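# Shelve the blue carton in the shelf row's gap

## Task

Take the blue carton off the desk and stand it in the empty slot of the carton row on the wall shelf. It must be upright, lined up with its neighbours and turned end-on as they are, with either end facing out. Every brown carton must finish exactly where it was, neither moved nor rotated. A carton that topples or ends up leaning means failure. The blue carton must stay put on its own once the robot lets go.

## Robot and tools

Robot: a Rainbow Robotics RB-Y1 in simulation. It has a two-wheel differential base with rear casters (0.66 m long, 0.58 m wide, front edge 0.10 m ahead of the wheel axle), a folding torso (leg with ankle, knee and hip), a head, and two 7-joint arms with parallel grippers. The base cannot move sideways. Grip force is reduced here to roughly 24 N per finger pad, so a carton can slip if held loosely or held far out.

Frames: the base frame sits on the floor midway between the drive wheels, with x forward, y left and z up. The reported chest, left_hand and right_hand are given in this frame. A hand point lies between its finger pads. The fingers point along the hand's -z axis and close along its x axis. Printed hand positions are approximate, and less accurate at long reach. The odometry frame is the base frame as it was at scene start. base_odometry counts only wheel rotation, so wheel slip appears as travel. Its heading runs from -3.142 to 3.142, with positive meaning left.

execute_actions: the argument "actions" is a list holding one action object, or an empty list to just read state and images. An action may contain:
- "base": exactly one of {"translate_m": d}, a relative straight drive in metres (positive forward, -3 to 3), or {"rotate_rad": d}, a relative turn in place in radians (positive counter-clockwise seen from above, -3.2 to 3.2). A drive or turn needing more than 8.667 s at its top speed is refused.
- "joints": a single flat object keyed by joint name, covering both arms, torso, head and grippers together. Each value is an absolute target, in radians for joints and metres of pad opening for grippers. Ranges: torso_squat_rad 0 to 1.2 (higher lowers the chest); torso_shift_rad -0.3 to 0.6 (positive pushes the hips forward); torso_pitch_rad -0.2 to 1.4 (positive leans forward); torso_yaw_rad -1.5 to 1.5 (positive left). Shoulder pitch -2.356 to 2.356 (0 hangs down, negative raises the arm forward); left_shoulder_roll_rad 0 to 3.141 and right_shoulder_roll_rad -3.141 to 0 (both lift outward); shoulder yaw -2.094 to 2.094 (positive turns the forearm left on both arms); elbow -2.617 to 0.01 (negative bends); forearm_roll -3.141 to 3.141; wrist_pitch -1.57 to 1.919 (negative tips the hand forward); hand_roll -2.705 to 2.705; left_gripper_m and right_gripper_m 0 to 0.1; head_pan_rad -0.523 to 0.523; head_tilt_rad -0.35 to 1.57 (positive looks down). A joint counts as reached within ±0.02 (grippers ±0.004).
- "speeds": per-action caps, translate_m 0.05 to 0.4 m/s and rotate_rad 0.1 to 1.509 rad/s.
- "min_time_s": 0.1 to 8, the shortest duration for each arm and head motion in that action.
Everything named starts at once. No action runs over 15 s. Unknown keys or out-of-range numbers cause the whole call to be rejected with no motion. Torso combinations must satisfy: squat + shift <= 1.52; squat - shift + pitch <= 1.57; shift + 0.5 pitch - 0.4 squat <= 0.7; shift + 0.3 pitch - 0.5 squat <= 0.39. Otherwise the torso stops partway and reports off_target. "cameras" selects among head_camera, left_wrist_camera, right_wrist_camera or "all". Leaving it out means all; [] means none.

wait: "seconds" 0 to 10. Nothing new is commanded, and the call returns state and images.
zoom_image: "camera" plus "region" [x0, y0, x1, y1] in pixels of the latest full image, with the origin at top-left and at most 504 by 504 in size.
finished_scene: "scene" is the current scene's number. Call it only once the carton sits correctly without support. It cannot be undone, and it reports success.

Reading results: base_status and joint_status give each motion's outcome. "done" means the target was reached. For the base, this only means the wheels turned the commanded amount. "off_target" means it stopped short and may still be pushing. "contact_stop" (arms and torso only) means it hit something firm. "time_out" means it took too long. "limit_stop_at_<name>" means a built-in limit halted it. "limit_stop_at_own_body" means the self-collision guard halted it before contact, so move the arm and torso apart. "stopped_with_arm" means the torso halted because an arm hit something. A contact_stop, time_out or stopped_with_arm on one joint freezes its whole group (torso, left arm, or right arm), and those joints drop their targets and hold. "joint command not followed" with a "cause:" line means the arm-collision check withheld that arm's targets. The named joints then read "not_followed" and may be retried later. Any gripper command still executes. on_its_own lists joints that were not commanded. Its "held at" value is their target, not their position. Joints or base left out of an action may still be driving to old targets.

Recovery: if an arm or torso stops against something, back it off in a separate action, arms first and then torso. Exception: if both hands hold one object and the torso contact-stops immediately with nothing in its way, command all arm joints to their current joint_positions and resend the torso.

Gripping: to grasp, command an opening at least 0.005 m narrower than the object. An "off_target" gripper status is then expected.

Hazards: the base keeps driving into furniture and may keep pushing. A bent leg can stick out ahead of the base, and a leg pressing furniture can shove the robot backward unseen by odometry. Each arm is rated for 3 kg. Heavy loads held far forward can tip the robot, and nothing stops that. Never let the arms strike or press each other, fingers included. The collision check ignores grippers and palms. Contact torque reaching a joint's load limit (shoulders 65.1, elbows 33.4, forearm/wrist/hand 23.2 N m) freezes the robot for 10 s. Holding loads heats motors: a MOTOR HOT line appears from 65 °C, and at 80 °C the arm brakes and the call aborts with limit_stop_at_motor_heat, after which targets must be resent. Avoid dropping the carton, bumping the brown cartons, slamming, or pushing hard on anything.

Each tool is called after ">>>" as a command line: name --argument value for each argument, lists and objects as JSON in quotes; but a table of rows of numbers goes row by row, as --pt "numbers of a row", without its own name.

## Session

>>> execute_actions --actions '[]' --cameras '["head_camera"]'

Scene clock: 0.00 s.
base_odometry: x=+0.000 y=+0.000 heading=+0.000 (m, m, rad; odometry frame)
base_status: not commanded
joint_positions: torso_squat_rad=+0.350 torso_shift_rad=+0.001 torso_pitch_rad=+0.000 torso_yaw_rad=+0.001 left_shoulder_pitch_rad=+0.033 left_shoulder_roll_rad=+0.037 left_shoulder_yaw_rad=+0.017 left_elbow_rad=-0.272 left_forearm_roll_rad=+0.011 left_wrist_pitch_rad=-0.044 left_hand_roll_rad=-0.021 left_gripper_m=+0.101 right_shoulder_pitch_rad=-0.047 right_shoulder_roll_rad=-0.024 right_shoulder_yaw_rad=-0.038 right_elbow_rad=-0.221 right_forearm_roll_rad=+0.013 right_wrist_pitch_rad=+0.015 right_hand_roll_rad=+0.023 right_gripper_m=+0.100 head_pan_rad=+0.000 head_tilt_rad=+0.400
joint_status: not commanded
chest: x=-0.2275 y=-0.0009 z=+1.2476 quat_wxyz=(+1.000, +0.001, +0.000, +0.000) (m; base frame)
left_hand: x=-0.1098 y=+0.2516 z=+0.5744 quat_wxyz=(+0.990, +0.022, -0.142, +0.006) (m; base frame)
right_hand: x=-0.0900 y=-0.2405 z=+0.5747 quat_wxyz=(+0.992, -0.015, -0.125, +0.008) (m; base frame)
pictures: head_camera
Images, in order (width x height): head_camera 896x504.

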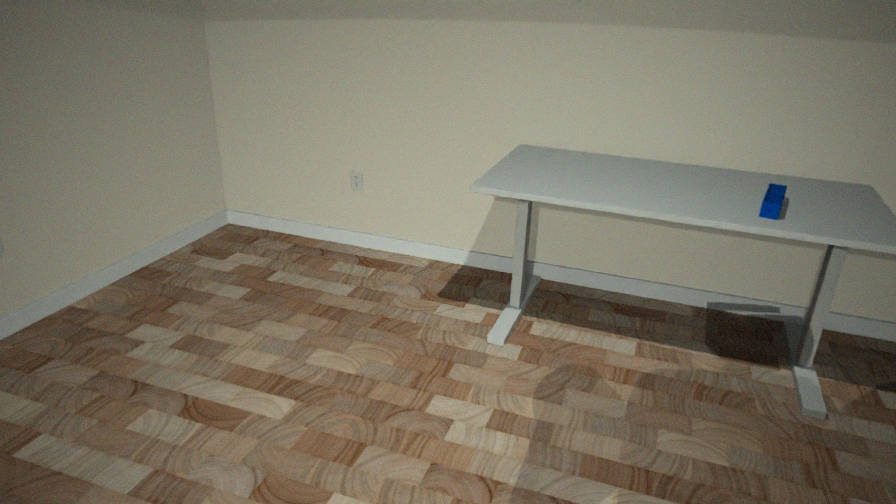

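>>> execute_actions --actions '[{"base":{"rotate_rad":-0.423},"joints":{"right_shoulder_pitch_rad":-0.70,"right_shoulder_roll_rad":-0.078,"right_shoulder_yaw_rad":-0.223,"right_elbow_rad":-1.2,"right_forearm_roll_rad":0,"right_wrist_pitch_rad":1.37,"right_hand_roll_rad":-1.57,"left_elbow_rad":-2.4,"head_tilt_rad":0.6}}]' --cameras '[]'

>>> execute_actions --actions '[{"base":{"translate_m":1.55}}]' --cameras '["head_camera","right_wrist_camera"]'

Scene clock: 3.63 s.
base_odometry: x=+0.000 y=+0.000 heading=-0.422 (m, m, rad; odometry frame)
base_status: done
joint_positions: torso_squat_rad=+0.350 torso_shift_rad=+0.001 torso_pitch_rad=+0.000 torso_yaw_rad=+0.000 left_shoulder_pitch_rad=+0.033 left_shoulder_roll_rad=+0.037 left_shoulder_yaw_rad=+0.017 left_elbow_rad=-2.400 left_forearm_roll_rad=+0.011 left_wrist_pitch_rad=-0.044 left_hand_roll_rad=-0.021 left_gripper_m=+0.101 right_shoulder_pitch_rad=-0.700 right_shoulder_roll_rad=-0.078 right_shoulder_yaw_rad=-0.223 right_elbow_rad=-1.200 right_forearm_roll_rad=+0.000 right_wrist_pitch_rad=+1.370 right_hand_roll_rad=-1.570 right_gripper_m=+0.100 head_pan_rad=+0.000 head_tilt_rad=+0.600
joint_status: all done
chest: x=-0.2275 y=-0.0008 z=+1.2476 quat_wxyz=(+1.000, +0.001, +0.000, +0.000) (m; base frame)
left_hand: x=+0.1491 y=+0.2273 z=+1.3850 quat_wxyz=(+0.356, +0.024, -0.934, -0.015) (m; base frame)
right_hand: x=+0.3323 y=-0.2206 z=+0.9733 quat_wxyz=(+0.685, +0.175, -0.174, -0.685) (m; base frame)
pictures: none
No camera images: the call's "cameras" was empty. Leave "cameras" out to get every camera's image.

Scene clock: 9.17 s.
base_odometry: x=+1.413 y=-0.636 heading=-0.423 (m, m, rad; odometry frame)
base_status: done
joint_positions: torso_squat_rad=+0.350 torso_shift_rad=+0.001 torso_pitch_rad=+0.000 torso_yaw_rad=+0.000 left_shoulder_pitch_rad=+0.033 left_shoulder_roll_rad=+0.037 left_shoulder_yaw_rad=+0.017 left_elbow_rad=-2.400 left_forearm_roll_rad=+0.011 left_wrist_pitch_rad=-0.044 left_hand_roll_rad=-0.021 left_gripper_m=+0.101 right_shoulder_pitch_rad=-0.700 right_shoulder_roll_rad=-0.078 right_shoulder_yaw_rad=-0.223 right_elbow_rad=-1.200 right_forearm_roll_rad=+0.000 right_wrist_pitch_rad=+1.370 right_hand_roll_rad=-1.570 right_gripper_m=+0.100 head_pan_rad=+0.000 head_tilt_rad=+0.600
joint_status: not commanded
chest: x=-0.2274 y=-0.0008 z=+1.2476 quat_wxyz=(+1.000, +0.001, +0.000, +0.000) (m; base frame)
left_hand: x=+0.1492 y=+0.2273 z=+1.3850 quat_wxyz=(+0.356, +0.024, -0.934, -0.015) (m; base frame)
right_hand: x=+0.3324 y=-0.2206 z=+0.9732 quat_wxyz=(+0.685, +0.175, -0.174, -0.685) (m; base frame)
pictures: head_camera, right_wrist_camera
Images, in order (width x height): head_camera 896x504, right_wrist_camera 644x364.

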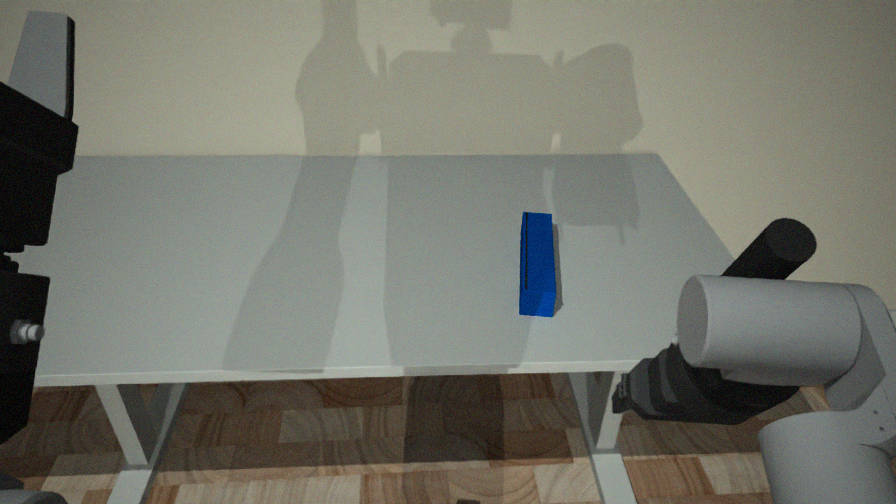

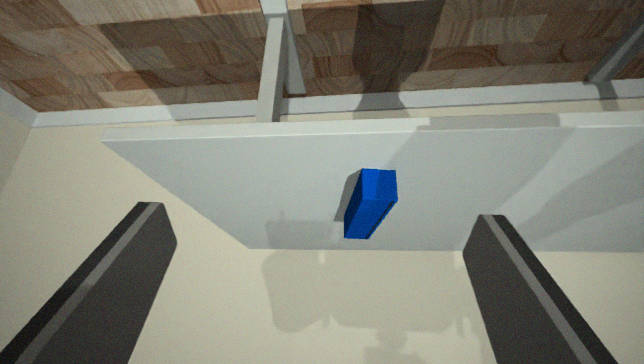

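>>> zoom_image --camera "head_camera" --region '[460, 190, 640, 340]'

Region (460, 190, 640, 340) of head_camera's 896x504 image, scaled by 2.800, with more detail than that image has.

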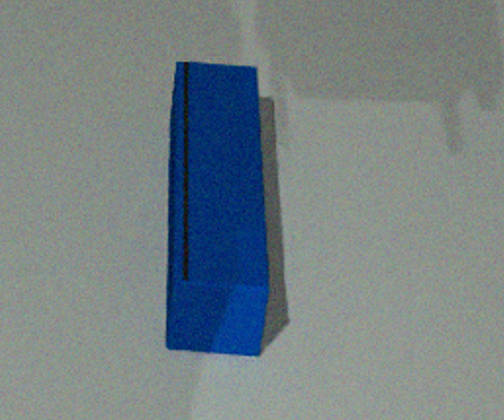

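>>> execute_actions --actions '[{"base":{"rotate_rad":0.2}}]' --cameras '[]'

>>> execute_actions --actions '[{"base":{"translate_m":0.45},"joints":{"head_tilt_rad":1.0}}]' --cameras '[]'

>>> execute_actions --actions '[{"base":{"rotate_rad":-0.3}}]' --cameras '["head_camera","right_wrist_camera"]'

Scene clock: 12.97 s.
base_odometry: x=+1.414 y=-0.636 heading=-0.223 (m, m, rad; odometry frame)
base_status: done
joint_positions: torso_squat_rad=+0.350 torso_shift_rad=+0.001 torso_pitch_rad=+0.000 torso_yaw_rad=+0.000 left_shoulder_pitch_rad=+0.033 left_shoulder_roll_rad=+0.037 left_shoulder_yaw_rad=+0.017 left_elbow_rad=-2.400 left_forearm_roll_rad=+0.011 left_wrist_pitch_rad=-0.044 left_hand_roll_rad=-0.021 left_gripper_m=+0.101 right_shoulder_pitch_rad=-0.700 right_shoulder_roll_rad=-0.078 right_shoulder_yaw_rad=-0.223 right_elbow_rad=-1.200 right_forearm_roll_rad=+0.000 right_wrist_pitch_rad=+1.370 right_hand_roll_rad=-1.570 right_gripper_m=+0.100 head_pan_rad=+0.000 head_tilt_rad=+0.600
joint_status: not commanded
chest: x=-0.2274 y=-0.0009 z=+1.2476 quat_wxyz=(+1.000, +0.001, +0.000, +0.000) (m; base frame)
left_hand: x=+0.1492 y=+0.2272 z=+1.3850 quat_wxyz=(+0.356, +0.024, -0.934, -0.015) (m; base frame)
right_hand: x=+0.3324 y=-0.2207 z=+0.9732 quat_wxyz=(+0.685, +0.175, -0.174, -0.685) (m; base frame)
pictures: none
No camera images: the call's "cameras" was empty. Leave "cameras" out to get every camera's image.

Scene clock: 15.63 s.
base_odometry: x=+1.852 y=-0.736 heading=-0.223 (m, m, rad; odometry frame)
base_status: done
joint_positions: torso_squat_rad=+0.350 torso_shift_rad=+0.001 torso_pitch_rad=+0.000 torso_yaw_rad=+0.000 left_shoulder_pitch_rad=+0.033 left_shoulder_roll_rad=+0.037 left_shoulder_yaw_rad=+0.017 left_elbow_rad=-2.400 left_forearm_roll_rad=+0.011 left_wrist_pitch_rad=-0.044 left_hand_roll_rad=-0.021 left_gripper_m=+0.101 right_shoulder_pitch_rad=-0.700 right_shoulder_roll_rad=-0.078 right_shoulder_yaw_rad=-0.223 right_elbow_rad=-1.200 right_forearm_roll_rad=+0.000 right_wrist_pitch_rad=+1.370 right_hand_roll_rad=-1.570 right_gripper_m=+0.100 head_pan_rad=+0.000 head_tilt_rad=+1.000
joint_status: all done
chest: x=-0.2274 y=-0.0009 z=+1.2476 quat_wxyz=(+1.000, +0.001, +0.000, +0.000) (m; base frame)
left_hand: x=+0.1492 y=+0.2272 z=+1.3850 quat_wxyz=(+0.356, +0.024, -0.934, -0.015) (m; base frame)
right_hand: x=+0.3324 y=-0.2206 z=+0.9732 quat_wxyz=(+0.685, +0.175, -0.174, -0.685) (m; base frame)
pictures: none
No camera images: the call's "cameras" was empty. Leave "cameras" out to get every camera's image.

Scene clock: 17.57 s.
base_odometry: x=+1.852 y=-0.736 heading=-0.522 (m, m, rad; odometry frame)
base_status: done
joint_positions: torso_squat_rad=+0.350 torso_shift_rad=+0.001 torso_pitch_rad=+0.000 torso_yaw_rad=+0.000 left_shoulder_pitch_rad=+0.033 left_shoulder_roll_rad=+0.037 left_shoulder_yaw_rad=+0.017 left_elbow_rad=-2.400 left_forearm_roll_rad=+0.011 left_wrist_pitch_rad=-0.044 left_hand_roll_rad=-0.021 left_gripper_m=+0.101 right_shoulder_pitch_rad=-0.700 right_shoulder_roll_rad=-0.078 right_shoulder_yaw_rad=-0.223 right_elbow_rad=-1.200 right_forearm_roll_rad=+0.000 right_wrist_pitch_rad=+1.370 right_hand_roll_rad=-1.570 right_gripper_m=+0.100 head_pan_rad=+0.000 head_tilt_rad=+1.000
joint_status: not commanded
chest: x=-0.2274 y=-0.0009 z=+1.2476 quat_wxyz=(+1.000, +0.001, +0.000, +0.000) (m; base frame)
left_hand: x=+0.1492 y=+0.2272 z=+1.3850 quat_wxyz=(+0.356, +0.024, -0.934, -0.015) (m; base frame)
right_hand: x=+0.3324 y=-0.2206 z=+0.9732 quat_wxyz=(+0.685, +0.175, -0.174, -0.685) (m; base frame)
pictures: head_camera, right_wrist_camera
Images, in order (width x height): head_camera 896x504, right_wrist_camera 644x364.

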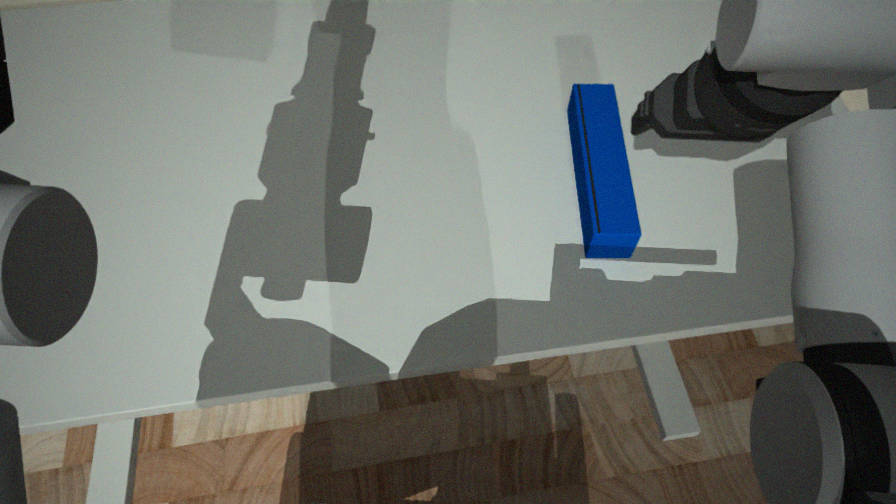

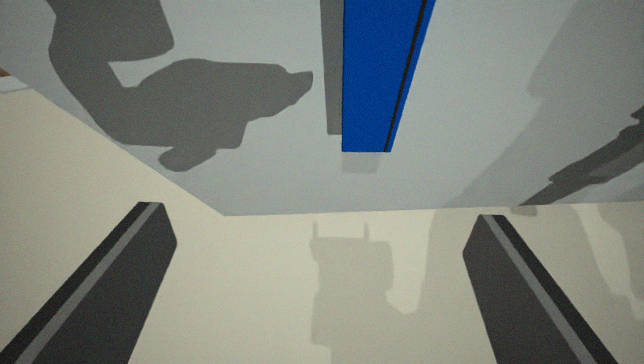

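>>> execute_actions --actions '[{"base":{"translate_m":0.11},"joints":{"torso_yaw_rad":0.083,"right_hand_roll_rad":-1.60,"torso_squat_rad":0.70,"head_pan_rad":-0.3,"head_tilt_rad":1.05}}]' --cameras '["head_camera","right_wrist_camera"]'

Scene clock: 20.33 s.
base_odometry: x=+1.948 y=-0.790 heading=-0.523 (m, m, rad; odometry frame)
base_status: done
joint_positions: torso_squat_rad=+0.700 torso_shift_rad=+0.001 torso_pitch_rad=+0.000 torso_yaw_rad=+0.083 left_shoulder_pitch_rad=+0.033 left_shoulder_roll_rad=+0.037 left_shoulder_yaw_rad=+0.017 left_elbow_rad=-2.400 left_forearm_roll_rad=+0.011 left_wrist_pitch_rad=-0.044 left_hand_roll_rad=-0.021 left_gripper_m=+0.101 right_shoulder_pitch_rad=-0.700 right_shoulder_roll_rad=-0.078 right_shoulder_yaw_rad=-0.223 right_elbow_rad=-1.200 right_forearm_roll_rad=+0.000 right_wrist_pitch_rad=+1.370 right_hand_roll_rad=-1.600 right_gripper_m=+0.100 head_pan_rad=-0.300 head_tilt_rad=+1.050
joint_status: all done
chest: x=-0.2276 y=-0.0008 z=+1.1253 quat_wxyz=(+0.999, +0.001, +0.000, +0.041) (m; base frame)
left_hand: x=+0.1289 y=+0.2576 z=+1.2629 quat_wxyz=(+0.356, +0.063, -0.932, +0.000) (m; base frame)
right_hand: x=+0.3484 y=-0.1737 z=+0.8511 quat_wxyz=(+0.703, +0.185, -0.164, -0.667) (m; base frame)
pictures: head_camera, right_wrist_camera
Images, in order (width x height): head_camera 896x504, right_wrist_camera 644x364.

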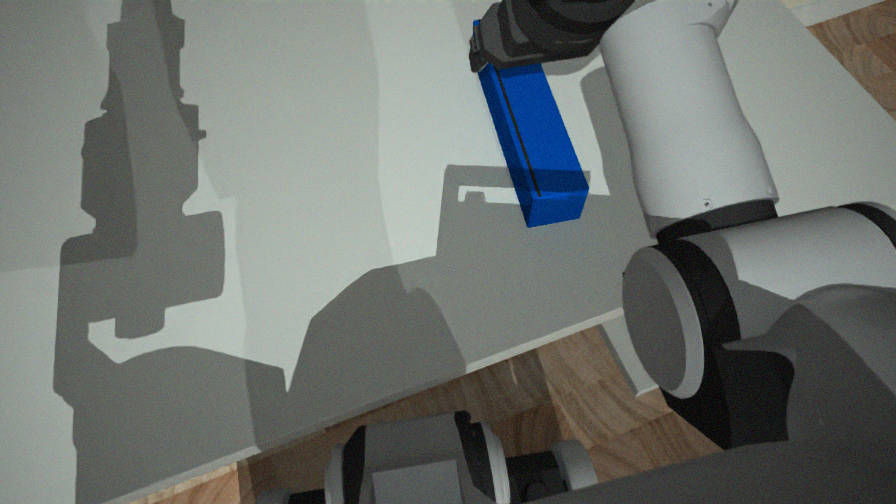

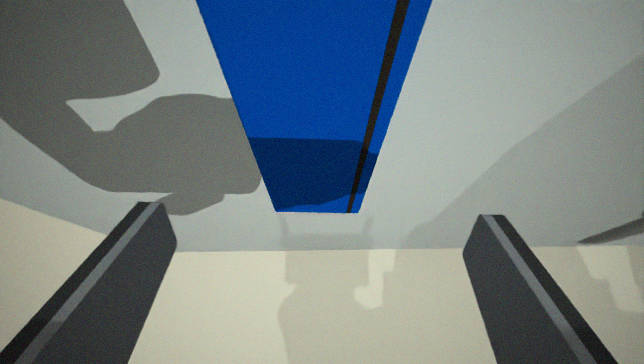

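>>> execute_actions --actions '[{"base":{"translate_m":-0.02},"joints":{"torso_squat_rad":0.77}}]' --cameras '["right_wrist_camera"]'

Scene clock: 21.77 s.
base_odometry: x=+1.930 y=-0.780 heading=-0.523 (m, m, rad; odometry frame)
base_status: done
joint_positions: torso_squat_rad=+0.770 torso_shift_rad=+0.001 torso_pitch_rad=+0.000 torso_yaw_rad=+0.083 left_shoulder_pitch_rad=+0.033 left_shoulder_roll_rad=+0.037 left_shoulder_yaw_rad=+0.017 left_elbow_rad=-2.400 left_forearm_roll_rad=+0.011 left_wrist_pitch_rad=-0.044 left_hand_roll_rad=-0.021 left_gripper_m=+0.101 right_shoulder_pitch_rad=-0.700 right_shoulder_roll_rad=-0.078 right_shoulder_yaw_rad=-0.223 right_elbow_rad=-1.200 right_forearm_roll_rad=+0.000 right_wrist_pitch_rad=+1.370 right_hand_roll_rad=-1.600 right_gripper_m=+0.100 head_pan_rad=-0.300 head_tilt_rad=+1.050
joint_status: all done
chest: x=-0.2277 y=-0.0008 z=+1.0925 quat_wxyz=(+0.999, +0.001, +0.000, +0.041) (m; base frame)
left_hand: x=+0.1288 y=+0.2576 z=+1.2300 quat_wxyz=(+0.356, +0.063, -0.932, +0.000) (m; base frame)
right_hand: x=+0.3484 y=-0.1737 z=+0.8182 quat_wxyz=(+0.703, +0.185, -0.164, -0.667) (m; base frame)
pictures: right_wrist_camera
Images, in order (width x height): right_wrist_camera 644x364.

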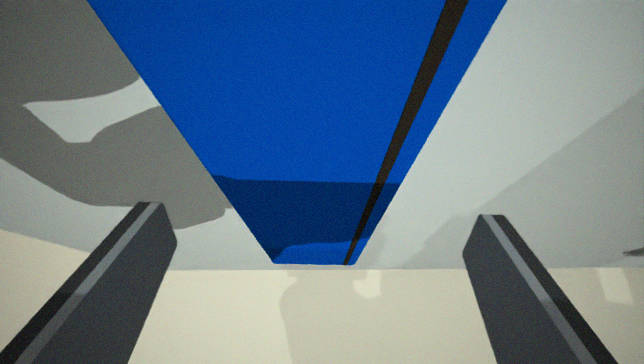

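>>> execute_actions --actions '[{"joints":{"torso_squat_rad":0.84}}]' --cameras '[]'

>>> execute_actions --actions '[{"joints":{"right_gripper_m":0.035}}]' --cameras '["head_camera"]'

Scene clock: 23.10 s.
base_odometry: x=+1.930 y=-0.780 heading=-0.523 (m, m, rad; odometry frame)
base_status: not commanded
joint_positions: torso_squat_rad=+0.840 torso_shift_rad=+0.001 torso_pitch_rad=+0.000 torso_yaw_rad=+0.083 left_shoulder_pitch_rad=+0.033 left_shoulder_roll_rad=+0.037 left_shoulder_yaw_rad=+0.017 left_elbow_rad=-2.400 left_forearm_roll_rad=+0.011 left_wrist_pitch_rad=-0.044 left_hand_roll_rad=-0.021 left_gripper_m=+0.101 right_shoulder_pitch_rad=-0.700 right_shoulder_roll_rad=-0.078 right_shoulder_yaw_rad=-0.223 right_elbow_rad=-1.200 right_forearm_roll_rad=+0.000 right_wrist_pitch_rad=+1.370 right_hand_roll_rad=-1.600 right_gripper_m=+0.100 head_pan_rad=-0.300 head_tilt_rad=+1.050
joint_status: all done
chest: x=-0.2277 y=-0.0007 z=+1.0572 quat_wxyz=(+0.999, +0.001, +0.000, +0.041) (m; base frame)
left_hand: x=+0.1288 y=+0.2576 z=+1.1947 quat_wxyz=(+0.356, +0.063, -0.932, +0.000) (m; base frame)
right_hand: x=+0.3484 y=-0.1737 z=+0.7829 quat_wxyz=(+0.703, +0.185, -0.164, -0.667) (m; base frame)
pictures: none
No camera images: the call's "cameras" was empty. Leave "cameras" out to get every camera's image.

Scene clock: 24.23 s.
base_odometry: x=+1.930 y=-0.780 heading=-0.523 (m, m, rad; odometry frame)
base_status: not commanded
joint_positions: torso_squat_rad=+0.840 torso_shift_rad=+0.001 torso_pitch_rad=+0.000 torso_yaw_rad=+0.083 left_shoulder_pitch_rad=+0.033 left_shoulder_roll_rad=+0.037 left_shoulder_yaw_rad=+0.017 left_elbow_rad=-2.400 left_forearm_roll_rad=+0.011 left_wrist_pitch_rad=-0.044 left_hand_roll_rad=-0.021 left_gripper_m=+0.101 right_shoulder_pitch_rad=-0.700 right_shoulder_roll_rad=-0.078 right_shoulder_yaw_rad=-0.223 right_elbow_rad=-1.200 right_forearm_roll_rad=+0.000 right_wrist_pitch_rad=+1.370 right_hand_roll_rad=-1.600 right_gripper_m=+0.060 head_pan_rad=-0.300 head_tilt_rad=+1.050
joint_status: right_gripper_m off_target (ended at +0.060, target +0.035)
chest: x=-0.2277 y=-0.0007 z=+1.0572 quat_wxyz=(+0.999, +0.001, +0.000, +0.041) (m; base frame)
left_hand: x=+0.1288 y=+0.2576 z=+1.1947 quat_wxyz=(+0.356, +0.063, -0.932, +0.000) (m; base frame)
right_hand: x=+0.3484 y=-0.1737 z=+0.7829 quat_wxyz=(+0.703, +0.185, -0.164, -0.667) (m; base frame)
pictures: head_camera
Images, in order (width x height): head_camera 896x504.

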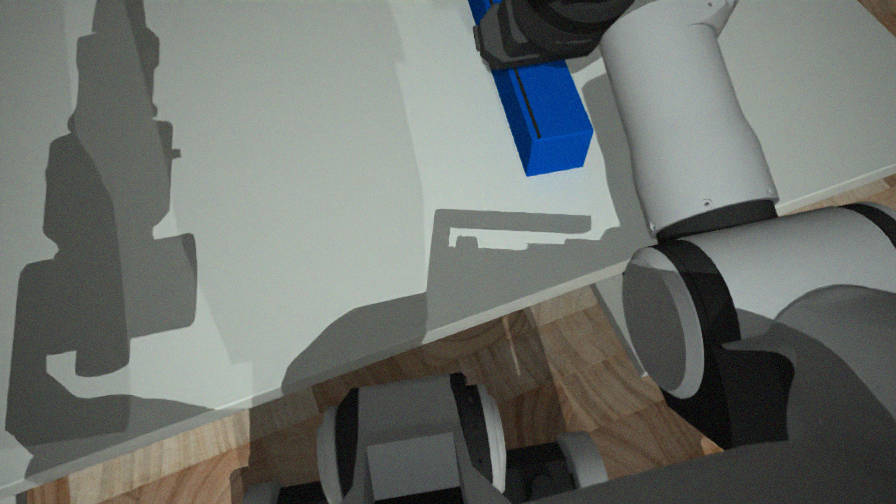

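>>> execute_actions --actions '[{"joints":{"torso_squat_rad":0.72}}]' --cameras '["head_camera"]'

Scene clock: 25.57 s.
base_odometry: x=+1.930 y=-0.780 heading=-0.523 (m, m, rad; odometry frame)
base_status: not commanded
joint_positions: torso_squat_rad=+0.720 torso_shift_rad=+0.001 torso_pitch_rad=+0.001 torso_yaw_rad=+0.083 left_shoulder_pitch_rad=+0.033 left_shoulder_roll_rad=+0.037 left_shoulder_yaw_rad=+0.017 left_elbow_rad=-2.400 left_forearm_roll_rad=+0.011 left_wrist_pitch_rad=-0.044 left_hand_roll_rad=-0.021 left_gripper_m=+0.101 right_shoulder_pitch_rad=-0.700 right_shoulder_roll_rad=-0.078 right_shoulder_yaw_rad=-0.223 right_elbow_rad=-1.200 right_forearm_roll_rad=+0.000 right_wrist_pitch_rad=+1.370 right_hand_roll_rad=-1.600 right_gripper_m=+0.060 head_pan_rad=-0.300 head_tilt_rad=+1.050
joint_status: all done
chest: x=-0.2275 y=-0.0008 z=+1.1162 quat_wxyz=(+0.999, +0.001, +0.000, +0.041) (m; base frame)
left_hand: x=+0.1291 y=+0.2576 z=+1.2536 quat_wxyz=(+0.356, +0.063, -0.932, +0.000) (m; base frame)
right_hand: x=+0.3485 y=-0.1737 z=+0.8417 quat_wxyz=(+0.703, +0.184, -0.164, -0.667) (m; base frame)
pictures: head_camera
Images, in order (width x height): head_camera 896x504.

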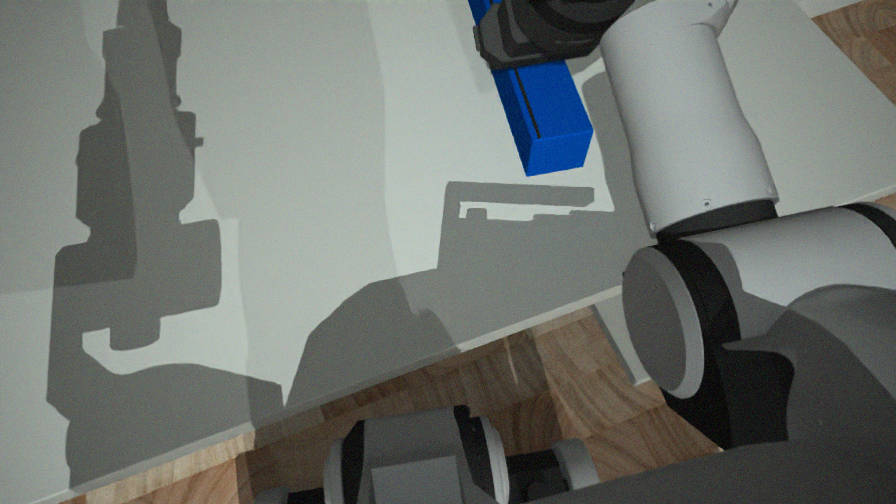

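>>> execute_actions --actions '[{"base":{"translate_m":-0.75},"joints":{"torso_squat_rad":0.35,"torso_yaw_rad":0,"head_tilt_rad":0.3,"head_pan_rad":0}}]' --cameras '[]'

>>> execute_actions --actions '[{"base":{"rotate_rad":-3.04},"speeds":{"rotate_rad":1.0}}]' --cameras '["head_camera"]'

Scene clock: 29.63 s.
base_odometry: x=+1.280 y=-0.406 heading=-0.524 (m, m, rad; odometry frame)
base_status: done
joint_positions: torso_squat_rad=+0.350 torso_shift_rad=+0.001 torso_pitch_rad=+0.000 torso_yaw_rad=+0.000 left_shoulder_pitch_rad=+0.033 left_shoulder_roll_rad=+0.037 left_shoulder_yaw_rad=+0.017 left_elbow_rad=-2.400 left_forearm_roll_rad=+0.011 left_wrist_pitch_rad=-0.044 left_hand_roll_rad=-0.021 left_gripper_m=+0.101 right_shoulder_pitch_rad=-0.700 right_shoulder_roll_rad=-0.078 right_shoulder_yaw_rad=-0.223 right_elbow_rad=-1.200 right_forearm_roll_rad=+0.000 right_wrist_pitch_rad=+1.370 right_hand_roll_rad=-1.600 right_gripper_m=+0.060 head_pan_rad=+0.000 head_tilt_rad=+0.300
joint_status: all done
chest: x=-0.2275 y=-0.0009 z=+1.2475 quat_wxyz=(+1.000, +0.001, +0.000, +0.000) (m; base frame)
left_hand: x=+0.1492 y=+0.2271 z=+1.3849 quat_wxyz=(+0.356, +0.024, -0.934, -0.015) (m; base frame)
right_hand: x=+0.3322 y=-0.2209 z=+0.9730 quat_wxyz=(+0.675, +0.177, -0.172, -0.695) (m; base frame)
pictures: none
No camera images: the call's "cameras" was empty. Leave "cameras" out to get every camera's image.

Scene clock: 35.13 s.
base_odometry: x=+1.280 y=-0.406 heading=+2.720 (m, m, rad; odometry frame)
base_status: done
joint_positions: torso_squat_rad=+0.350 torso_shift_rad=+0.001 torso_pitch_rad=+0.000 torso_yaw_rad=+0.000 left_shoulder_pitch_rad=+0.033 left_shoulder_roll_rad=+0.037 left_shoulder_yaw_rad=+0.017 left_elbow_rad=-2.400 left_forearm_roll_rad=+0.011 left_wrist_pitch_rad=-0.044 left_hand_roll_rad=-0.021 left_gripper_m=+0.101 right_shoulder_pitch_rad=-0.700 right_shoulder_roll_rad=-0.078 right_shoulder_yaw_rad=-0.223 right_elbow_rad=-1.200 right_forearm_roll_rad=+0.000 right_wrist_pitch_rad=+1.370 right_hand_roll_rad=-1.600 right_gripper_m=+0.060 head_pan_rad=+0.000 head_tilt_rad=+0.300
joint_status: not commanded
chest: x=-0.2275 y=-0.0009 z=+1.2475 quat_wxyz=(+1.000, +0.001, +0.000, +0.000) (m; base frame)
left_hand: x=+0.1492 y=+0.2271 z=+1.3849 quat_wxyz=(+0.356, +0.024, -0.934, -0.015) (m; base frame)
right_hand: x=+0.3322 y=-0.2209 z=+0.9730 quat_wxyz=(+0.675, +0.177, -0.172, -0.695) (m; base frame)
pictures: head_camera
Images, in order (width x height): head_camera 896x504.

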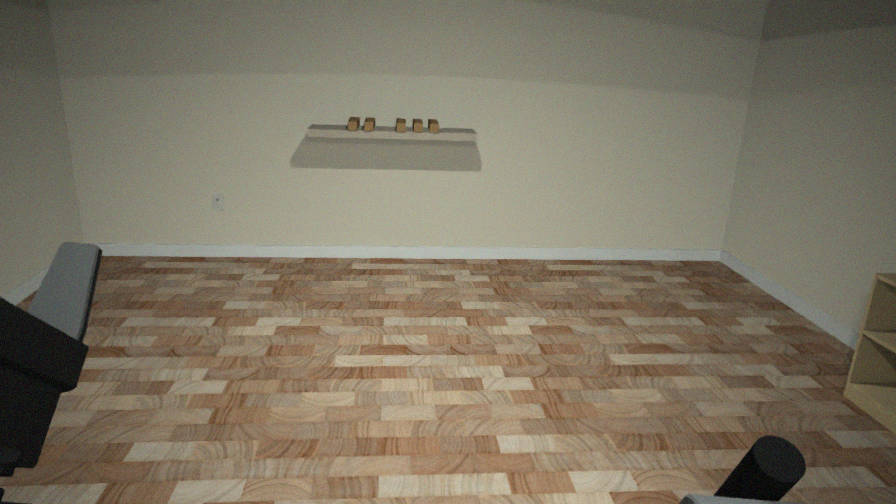

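>>> execute_actions --actions '[{"base":{"rotate_rad":0.2}}]' --cameras '[]'

>>> execute_actions --actions '[{"base":{"translate_m":3.0},"joints":{"torso_squat_rad":0.05,"right_shoulder_pitch_rad":-0.7535,"right_shoulder_roll_rad":-0.09,"right_shoulder_yaw_rad":-0.236,"right_elbow_rad":-1.29,"right_wrist_pitch_rad":1.513},"min_time_s":3}]' --cameras '[]'

>>> execute_actions --actions '[{"base":{"rotate_rad":-0.235},"joints":{"head_tilt_rad":0.4}}]' --cameras '["head_camera"]'

Scene clock: 38.00 s.
base_odometry: x=+1.280 y=-0.406 heading=+2.920 (m, m, rad; odometry frame)
base_status: done
joint_positions: torso_squat_rad=+0.350 torso_shift_rad=+0.001 torso_pitch_rad=+0.000 torso_yaw_rad=+0.000 left_shoulder_pitch_rad=+0.033 left_shoulder_roll_rad=+0.037 left_shoulder_yaw_rad=+0.017 left_elbow_rad=-2.400 left_forearm_roll_rad=+0.011 left_wrist_pitch_rad=-0.044 left_hand_roll_rad=-0.021 left_gripper_m=+0.101 right_shoulder_pitch_rad=-0.700 right_shoulder_roll_rad=-0.078 right_shoulder_yaw_rad=-0.223 right_elbow_rad=-1.200 right_forearm_roll_rad=+0.000 right_wrist_pitch_rad=+1.370 right_hand_roll_rad=-1.600 right_gripper_m=+0.060 head_pan_rad=+0.000 head_tilt_rad=+0.300
joint_status: not commanded
chest: x=-0.2275 y=-0.0009 z=+1.2475 quat_wxyz=(+1.000, +0.001, +0.000, +0.000) (m; base frame)
left_hand: x=+0.1492 y=+0.2270 z=+1.3849 quat_wxyz=(+0.356, +0.024, -0.934, -0.015) (m; base frame)
right_hand: x=+0.3322 y=-0.2209 z=+0.9730 quat_wxyz=(+0.675, +0.177, -0.172, -0.695) (m; base frame)
pictures: none
No camera images: the call's "cameras" was empty. Leave "cameras" out to get every camera's image.

Scene clock: 47.07 s.
base_odometry: x=-1.646 y=+0.257 heading=+2.919 (m, m, rad; odometry frame)
base_status: done
joint_positions: torso_squat_rad=+0.050 torso_shift_rad=+0.001 torso_pitch_rad=+0.001 torso_yaw_rad=+0.000 left_shoulder_pitch_rad=+0.033 left_shoulder_roll_rad=+0.037 left_shoulder_yaw_rad=+0.017 left_elbow_rad=-2.400 left_forearm_roll_rad=+0.011 left_wrist_pitch_rad=-0.044 left_hand_roll_rad=-0.021 left_gripper_m=+0.101 right_shoulder_pitch_rad=-0.753 right_shoulder_roll_rad=-0.090 right_shoulder_yaw_rad=-0.236 right_elbow_rad=-1.290 right_forearm_roll_rad=+0.000 right_wrist_pitch_rad=+1.513 right_hand_roll_rad=-1.600 right_gripper_m=+0.060 head_pan_rad=+0.000 head_tilt_rad=+0.300
joint_status: all done
chest: x=-0.2274 y=-0.0010 z=+1.2891 quat_wxyz=(+1.000, +0.001, +0.000, +0.000) (m; base frame)
left_hand: x=+0.1493 y=+0.2270 z=+1.4264 quat_wxyz=(+0.356, +0.024, -0.934, -0.015) (m; base frame)
right_hand: x=+0.3333 y=-0.2206 z=+1.0608 quat_wxyz=(+0.675, +0.177, -0.172, -0.695) (m; base frame)
pictures: none
No camera images: the call's "cameras" was empty. Leave "cameras" out to get every camera's image.

Scene clock: 48.87 s.
base_odometry: x=-1.646 y=+0.257 heading=+2.684 (m, m, rad; odometry frame)
base_status: done
joint_positions: torso_squat_rad=+0.050 torso_shift_rad=+0.001 torso_pitch_rad=+0.001 torso_yaw_rad=+0.000 left_shoulder_pitch_rad=+0.033 left_shoulder_roll_rad=+0.037 left_shoulder_yaw_rad=+0.017 left_elbow_rad=-2.400 left_forearm_roll_rad=+0.011 left_wrist_pitch_rad=-0.044 left_hand_roll_rad=-0.021 left_gripper_m=+0.101 right_shoulder_pitch_rad=-0.753 right_shoulder_roll_rad=-0.090 right_shoulder_yaw_rad=-0.236 right_elbow_rad=-1.290 right_forearm_roll_rad=+0.000 right_wrist_pitch_rad=+1.513 right_hand_roll_rad=-1.600 right_gripper_m=+0.060 head_pan_rad=+0.000 head_tilt_rad=+0.400
joint_status: all done
chest: x=-0.2274 y=-0.0009 z=+1.2891 quat_wxyz=(+1.000, +0.001, +0.000, +0.000) (m; base frame)
left_hand: x=+0.1493 y=+0.2271 z=+1.4264 quat_wxyz=(+0.356, +0.024, -0.934, -0.015) (m; base frame)
right_hand: x=+0.3333 y=-0.2206 z=+1.0608 quat_wxyz=(+0.675, +0.177, -0.172, -0.695) (m; base frame)
pictures: head_camera
Images, in order (width x height): head_camera 896x504.

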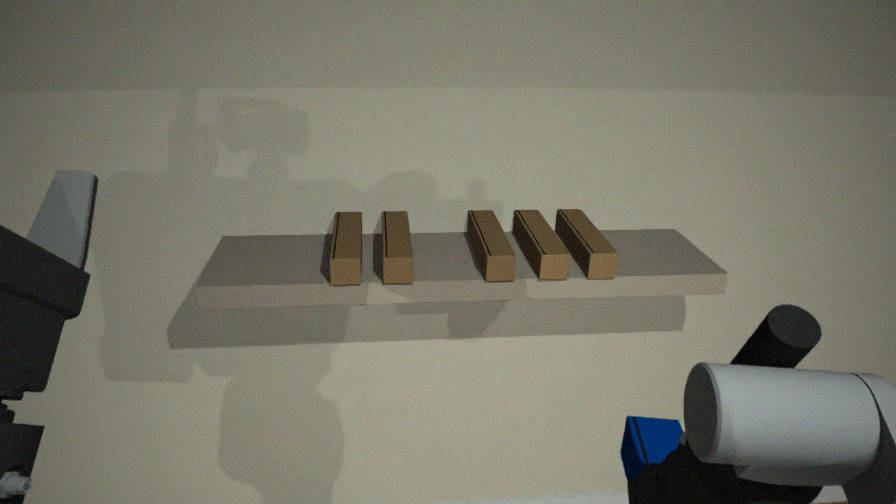

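>>> execute_actions --actions '[{"base":{"rotate_rad":0.37},"joints":{"torso_yaw_rad":0.03,"head_pan_rad":-0.03}}]' --cameras '[]'

>>> execute_actions --actions '[{"base":{"translate_m":0.5}}]' --cameras '[]'

>>> execute_actions --actions '[{"base":{"rotate_rad":-0.305},"joints":{"head_tilt_rad":0.55}}]' --cameras '["head_camera"]'

Scene clock: 51.97 s.
base_odometry: x=-1.646 y=+0.257 heading=+3.053 (m, m, rad; odometry frame)
base_status: done
joint_positions: torso_squat_rad=+0.050 torso_shift_rad=+0.001 torso_pitch_rad=+0.001 torso_yaw_rad=+0.030 left_shoulder_pitch_rad=+0.033 left_shoulder_roll_rad=+0.037 left_shoulder_yaw_rad=+0.017 left_elbow_rad=-2.400 left_forearm_roll_rad=+0.011 left_wrist_pitch_rad=-0.044 left_hand_roll_rad=-0.021 left_gripper_m=+0.101 right_shoulder_pitch_rad=-0.753 right_shoulder_roll_rad=-0.090 right_shoulder_yaw_rad=-0.236 right_elbow_rad=-1.290 right_forearm_roll_rad=+0.000 right_wrist_pitch_rad=+1.513 right_hand_roll_rad=-1.600 right_gripper_m=+0.060 head_pan_rad=-0.030 head_tilt_rad=+0.400
joint_status: all done
chest: x=-0.2274 y=-0.0009 z=+1.2891 quat_wxyz=(+1.000, +0.001, +0.000, +0.015) (m; base frame)
left_hand: x=+0.1423 y=+0.2382 z=+1.4264 quat_wxyz=(+0.356, +0.038, -0.934, -0.010) (m; base frame)
right_hand: x=+0.3396 y=-0.2039 z=+1.0608 quat_wxyz=(+0.686, +0.180, -0.169, -0.685) (m; base frame)
pictures: none
No camera images: the call's "cameras" was empty. Leave "cameras" out to get every camera's image.

Scene clock: 54.90 s.
base_odometry: x=-2.144 y=+0.301 heading=+3.054 (m, m, rad; odometry frame)
base_status: done
joint_positions: torso_squat_rad=+0.050 torso_shift_rad=+0.000 torso_pitch_rad=+0.000 torso_yaw_rad=+0.030 left_shoulder_pitch_rad=+0.033 left_shoulder_roll_rad=+0.037 left_shoulder_yaw_rad=+0.017 left_elbow_rad=-2.400 left_forearm_roll_rad=+0.011 left_wrist_pitch_rad=-0.044 left_hand_roll_rad=-0.021 left_gripper_m=+0.101 right_shoulder_pitch_rad=-0.753 right_shoulder_roll_rad=-0.089 right_shoulder_yaw_rad=-0.236 right_elbow_rad=-1.290 right_forearm_roll_rad=+0.000 right_wrist_pitch_rad=+1.514 right_hand_roll_rad=-1.600 right_gripper_m=+0.059 head_pan_rad=-0.030 head_tilt_rad=+0.400
joint_status: not commanded
chest: x=-0.2278 y=-0.0009 z=+1.2890 quat_wxyz=(+1.000, +0.001, +0.000, +0.015) (m; base frame)
left_hand: x=+0.1419 y=+0.2382 z=+1.4266 quat_wxyz=(+0.356, +0.038, -0.934, -0.010) (m; base frame)
right_hand: x=+0.3389 y=-0.2037 z=+1.0606 quat_wxyz=(+0.686, +0.180, -0.168, -0.685) (m; base frame)
pictures: none
No camera images: the call's "cameras" was empty. Leave "cameras" out to get every camera's image.

Scene clock: 56.80 s.
base_odometry: x=-2.144 y=+0.301 heading=+2.749 (m, m, rad; odometry frame)
base_status: done
joint_positions: torso_squat_rad=+0.050 torso_shift_rad=+0.000 torso_pitch_rad=+0.000 torso_yaw_rad=+0.030 left_shoulder_pitch_rad=+0.033 left_shoulder_roll_rad=+0.037 left_shoulder_yaw_rad=+0.017 left_elbow_rad=-2.400 left_forearm_roll_rad=+0.011 left_wrist_pitch_rad=-0.044 left_hand_roll_rad=-0.021 left_gripper_m=+0.101 right_shoulder_pitch_rad=-0.753 right_shoulder_roll_rad=-0.090 right_shoulder_yaw_rad=-0.236 right_elbow_rad=-1.290 right_forearm_roll_rad=+0.000 right_wrist_pitch_rad=+1.513 right_hand_roll_rad=-1.600 right_gripper_m=+0.059 head_pan_rad=-0.030 head_tilt_rad=+0.550
joint_status: all done
chest: x=-0.2276 y=-0.0009 z=+1.2891 quat_wxyz=(+1.000, +0.001, +0.000, +0.015) (m; base frame)
left_hand: x=+0.1421 y=+0.2382 z=+1.4266 quat_wxyz=(+0.356, +0.038, -0.934, -0.010) (m; base frame)
right_hand: x=+0.3394 y=-0.2038 z=+1.0608 quat_wxyz=(+0.685, +0.180, -0.169, -0.685) (m; base frame)
pictures: head_camera
Images, in order (width x height): head_camera 896x504.

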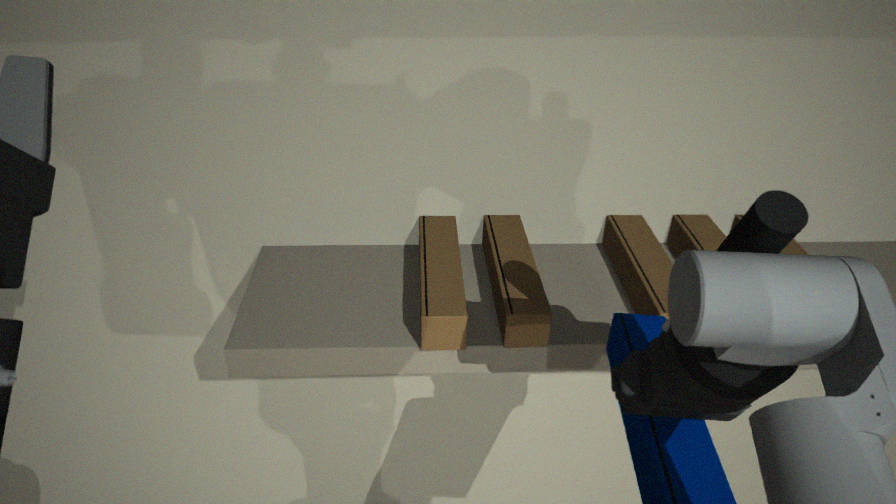

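>>> execute_actions --actions '[{"base":{"rotate_rad":0.045},"joints":{"torso_yaw_rad":0.01,"head_pan_rad":-0.01,"right_hand_roll_rad":-1.51},"min_time_s":1}]' --cameras '[]'

>>> execute_actions --actions '[{"base":{"translate_m":0.2},"speeds":{"translate_m":0.15},"joints":{"head_tilt_rad":0.75}}]' --cameras '["head_camera"]'

Scene clock: 60.47 s.
base_odometry: x=-2.144 y=+0.301 heading=+2.794 (m, m, rad; odometry frame)
base_status: done
joint_positions: torso_squat_rad=+0.050 torso_shift_rad=+0.001 torso_pitch_rad=+0.000 torso_yaw_rad=+0.010 left_shoulder_pitch_rad=+0.033 left_shoulder_roll_rad=+0.037 left_shoulder_yaw_rad=+0.017 left_elbow_rad=-2.400 left_forearm_roll_rad=+0.011 left_wrist_pitch_rad=-0.044 left_hand_roll_rad=-0.021 left_gripper_m=+0.101 right_shoulder_pitch_rad=-0.753 right_shoulder_roll_rad=-0.090 right_shoulder_yaw_rad=-0.236 right_elbow_rad=-1.290 right_forearm_roll_rad=+0.000 right_wrist_pitch_rad=+1.513 right_hand_roll_rad=-1.510 right_gripper_m=+0.059 head_pan_rad=-0.010 head_tilt_rad=+0.550
joint_status: all done
chest: x=-0.2276 y=-0.0010 z=+1.2891 quat_wxyz=(+1.000, +0.001, +0.000, +0.005) (m; base frame)
left_hand: x=+0.1468 y=+0.2307 z=+1.4266 quat_wxyz=(+0.356, +0.029, -0.934, -0.013) (m; base frame)
right_hand: x=+0.3353 y=-0.2152 z=+1.0609 quat_wxyz=(+0.709, +0.170, -0.179, -0.661) (m; base frame)
pictures: none
No camera images: the call's "cameras" was empty. Leave "cameras" out to get every camera's image.

Scene clock: 62.93 s.
base_odometry: x=-2.332 y=+0.369 heading=+2.793 (m, m, rad; odometry frame)
base_status: done
joint_positions: torso_squat_rad=+0.050 torso_shift_rad=+0.001 torso_pitch_rad=+0.000 torso_yaw_rad=+0.010 left_shoulder_pitch_rad=+0.033 left_shoulder_roll_rad=+0.037 left_shoulder_yaw_rad=+0.017 left_elbow_rad=-2.400 left_forearm_roll_rad=+0.011 left_wrist_pitch_rad=-0.044 left_hand_roll_rad=-0.021 left_gripper_m=+0.101 right_shoulder_pitch_rad=-0.753 right_shoulder_roll_rad=-0.090 right_shoulder_yaw_rad=-0.236 right_elbow_rad=-1.290 right_forearm_roll_rad=+0.000 right_wrist_pitch_rad=+1.513 right_hand_roll_rad=-1.510 right_gripper_m=+0.059 head_pan_rad=-0.010 head_tilt_rad=+0.750
joint_status: all done
chest: x=-0.2274 y=-0.0010 z=+1.2891 quat_wxyz=(+1.000, +0.001, +0.000, +0.005) (m; base frame)
left_hand: x=+0.1470 y=+0.2307 z=+1.4265 quat_wxyz=(+0.356, +0.029, -0.934, -0.013) (m; base frame)
right_hand: x=+0.3355 y=-0.2152 z=+1.0608 quat_wxyz=(+0.709, +0.170, -0.179, -0.661) (m; base frame)
pictures: head_camera
Images, in order (width x height): head_camera 896x504.

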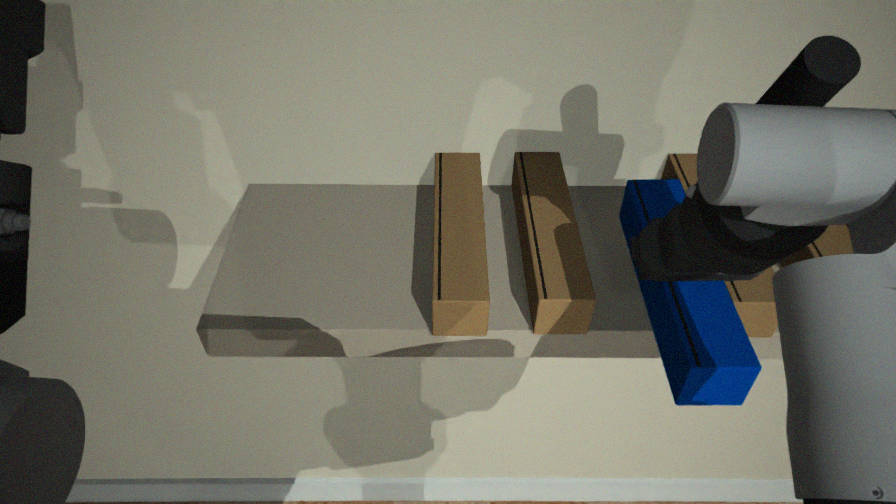

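>>> zoom_image --camera "head_camera" --region '[480, 130, 830, 430]'

Region (480, 130, 830, 430) of head_camera's 896x504 image, scaled by 1.440, with more detail than that image has; it fills the top 432 rows of this view, and the rest is white.

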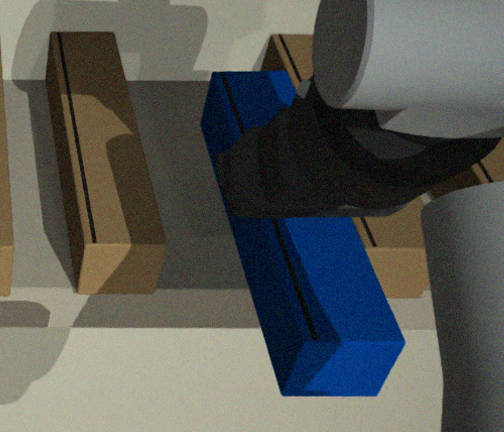

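>>> execute_actions --actions '[]' --cameras '["head_camera"]'

Scene clock: 63.47 s.
base_odometry: x=-2.332 y=+0.369 heading=+2.793 (m, m, rad; odometry frame)
base_status: done
joint_positions: torso_squat_rad=+0.050 torso_shift_rad=+0.001 torso_pitch_rad=+0.000 torso_yaw_rad=+0.010 left_shoulder_pitch_rad=+0.033 left_shoulder_roll_rad=+0.037 left_shoulder_yaw_rad=+0.017 left_elbow_rad=-2.400 left_forearm_roll_rad=+0.011 left_wrist_pitch_rad=-0.044 left_hand_roll_rad=-0.021 left_gripper_m=+0.101 right_shoulder_pitch_rad=-0.753 right_shoulder_roll_rad=-0.090 right_shoulder_yaw_rad=-0.236 right_elbow_rad=-1.290 right_forearm_roll_rad=+0.000 right_wrist_pitch_rad=+1.513 right_hand_roll_rad=-1.510 right_gripper_m=+0.059 head_pan_rad=-0.010 head_tilt_rad=+0.750
joint_status: all done
chest: x=-0.2274 y=-0.0010 z=+1.2891 quat_wxyz=(+1.000, +0.001, +0.000, +0.005) (m; base frame)
left_hand: x=+0.1470 y=+0.2307 z=+1.4265 quat_wxyz=(+0.356, +0.029, -0.934, -0.013) (m; base frame)
right_hand: x=+0.3355 y=-0.2152 z=+1.0608 quat_wxyz=(+0.709, +0.170, -0.179, -0.661) (m; base frame)
pictures: head_camera
Images, in order (width x height): head_camera 896x504.

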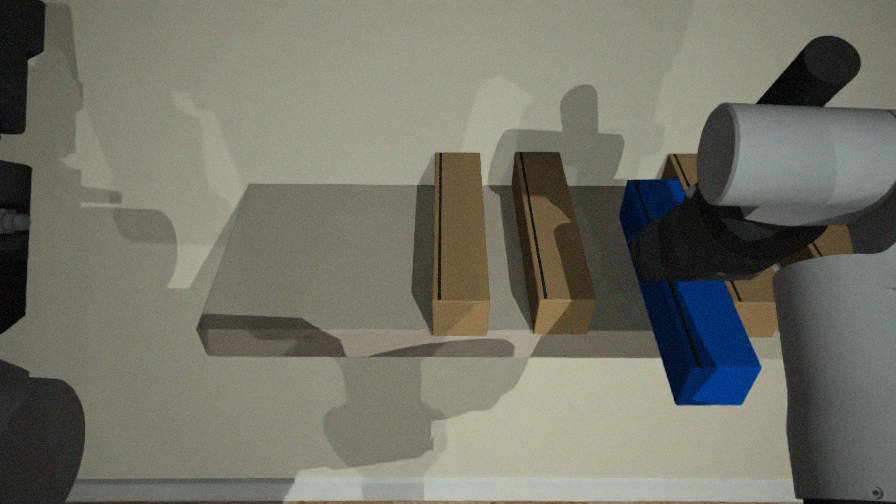

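>>> execute_actions --actions '[{"base":{"translate_m":0.135},"speeds":{"translate_m":0.1},"joints":{"head_tilt_rad":0.9}}]' --cameras '[]'

>>> execute_actions --actions '[{"joints":{"torso_squat_rad":0.38}}]' --cameras '["head_camera"]'

>>> zoom_image --camera "head_camera" --region '[480, 40, 830, 340]'

Scene clock: 66.63 s.
base_odometry: x=-2.459 y=+0.415 heading=+2.791 (m, m, rad; odometry frame)
base_status: done
joint_positions: torso_squat_rad=+0.050 torso_shift_rad=+0.000 torso_pitch_rad=+0.000 torso_yaw_rad=+0.010 left_shoulder_pitch_rad=+0.033 left_shoulder_roll_rad=+0.037 left_shoulder_yaw_rad=+0.017 left_elbow_rad=-2.400 left_forearm_roll_rad=+0.011 left_wrist_pitch_rad=-0.044 left_hand_roll_rad=-0.021 left_gripper_m=+0.101 right_shoulder_pitch_rad=-0.751 right_shoulder_roll_rad=-0.090 right_shoulder_yaw_rad=-0.236 right_elbow_rad=-1.289 right_forearm_roll_rad=+0.000 right_wrist_pitch_rad=+1.514 right_hand_roll_rad=-1.510 right_gripper_m=+0.059 head_pan_rad=-0.010 head_tilt_rad=+0.900
joint_status: all done
chest: x=-0.2277 y=-0.0010 z=+1.2891 quat_wxyz=(+1.000, +0.001, +0.000, +0.005) (m; base frame)
left_hand: x=+0.1468 y=+0.2307 z=+1.4266 quat_wxyz=(+0.356, +0.029, -0.934, -0.013) (m; base frame)
right_hand: x=+0.3344 y=-0.2156 z=+1.0597 quat_wxyz=(+0.709, +0.169, -0.178, -0.661) (m; base frame)
pictures: none
No camera images: the call's "cameras" was empty. Leave "cameras" out to get every camera's image.

Scene clock: 68.53 s.
base_odometry: x=-2.459 y=+0.415 heading=+2.791 (m, m, rad; odometry frame)
base_status: not commanded
joint_positions: torso_squat_rad=+0.380 torso_shift_rad=+0.000 torso_pitch_rad=-0.001 torso_yaw_rad=+0.010 left_shoulder_pitch_rad=+0.033 left_shoulder_roll_rad=+0.037 left_shoulder_yaw_rad=+0.017 left_elbow_rad=-2.400 left_forearm_roll_rad=+0.011 left_wrist_pitch_rad=-0.044 left_hand_roll_rad=-0.021 left_gripper_m=+0.101 right_shoulder_pitch_rad=-0.754 right_shoulder_roll_rad=-0.090 right_shoulder_yaw_rad=-0.236 right_elbow_rad=-1.291 right_forearm_roll_rad=+0.000 right_wrist_pitch_rad=+1.514 right_hand_roll_rad=-1.510 right_gripper_m=+0.059 head_pan_rad=-0.010 head_tilt_rad=+0.900
joint_status: all done
chest: x=-0.2283 y=-0.0009 z=+1.2400 quat_wxyz=(+1.000, +0.001, +0.000, +0.005) (m; base frame)
left_hand: x=+0.1459 y=+0.2307 z=+1.3779 quat_wxyz=(+0.355, +0.029, -0.934, -0.013) (m; base frame)
right_hand: x=+0.3351 y=-0.2154 z=+1.0134 quat_wxyz=(+0.709, +0.171, -0.180, -0.660) (m; base frame)
pictures: head_camera
Images, in order (width x height): head_camera 896x504.

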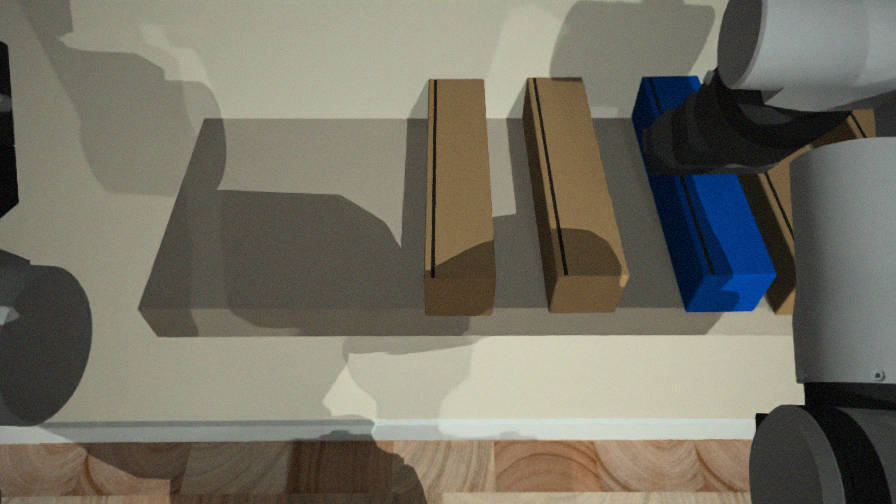

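Region (480, 40, 830, 340) of head_camera's 896x504 image, scaled by 1.440, with more detail than that image has; it fills the top 432 rows of this view, and the rest is white.

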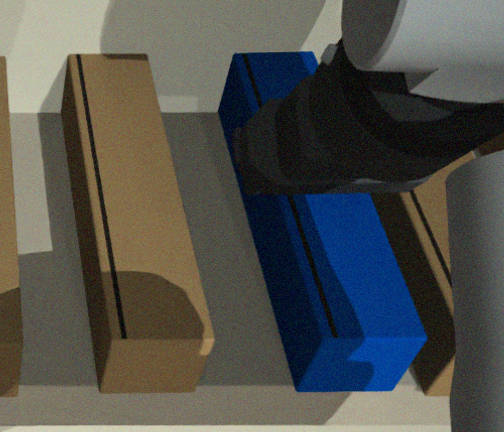

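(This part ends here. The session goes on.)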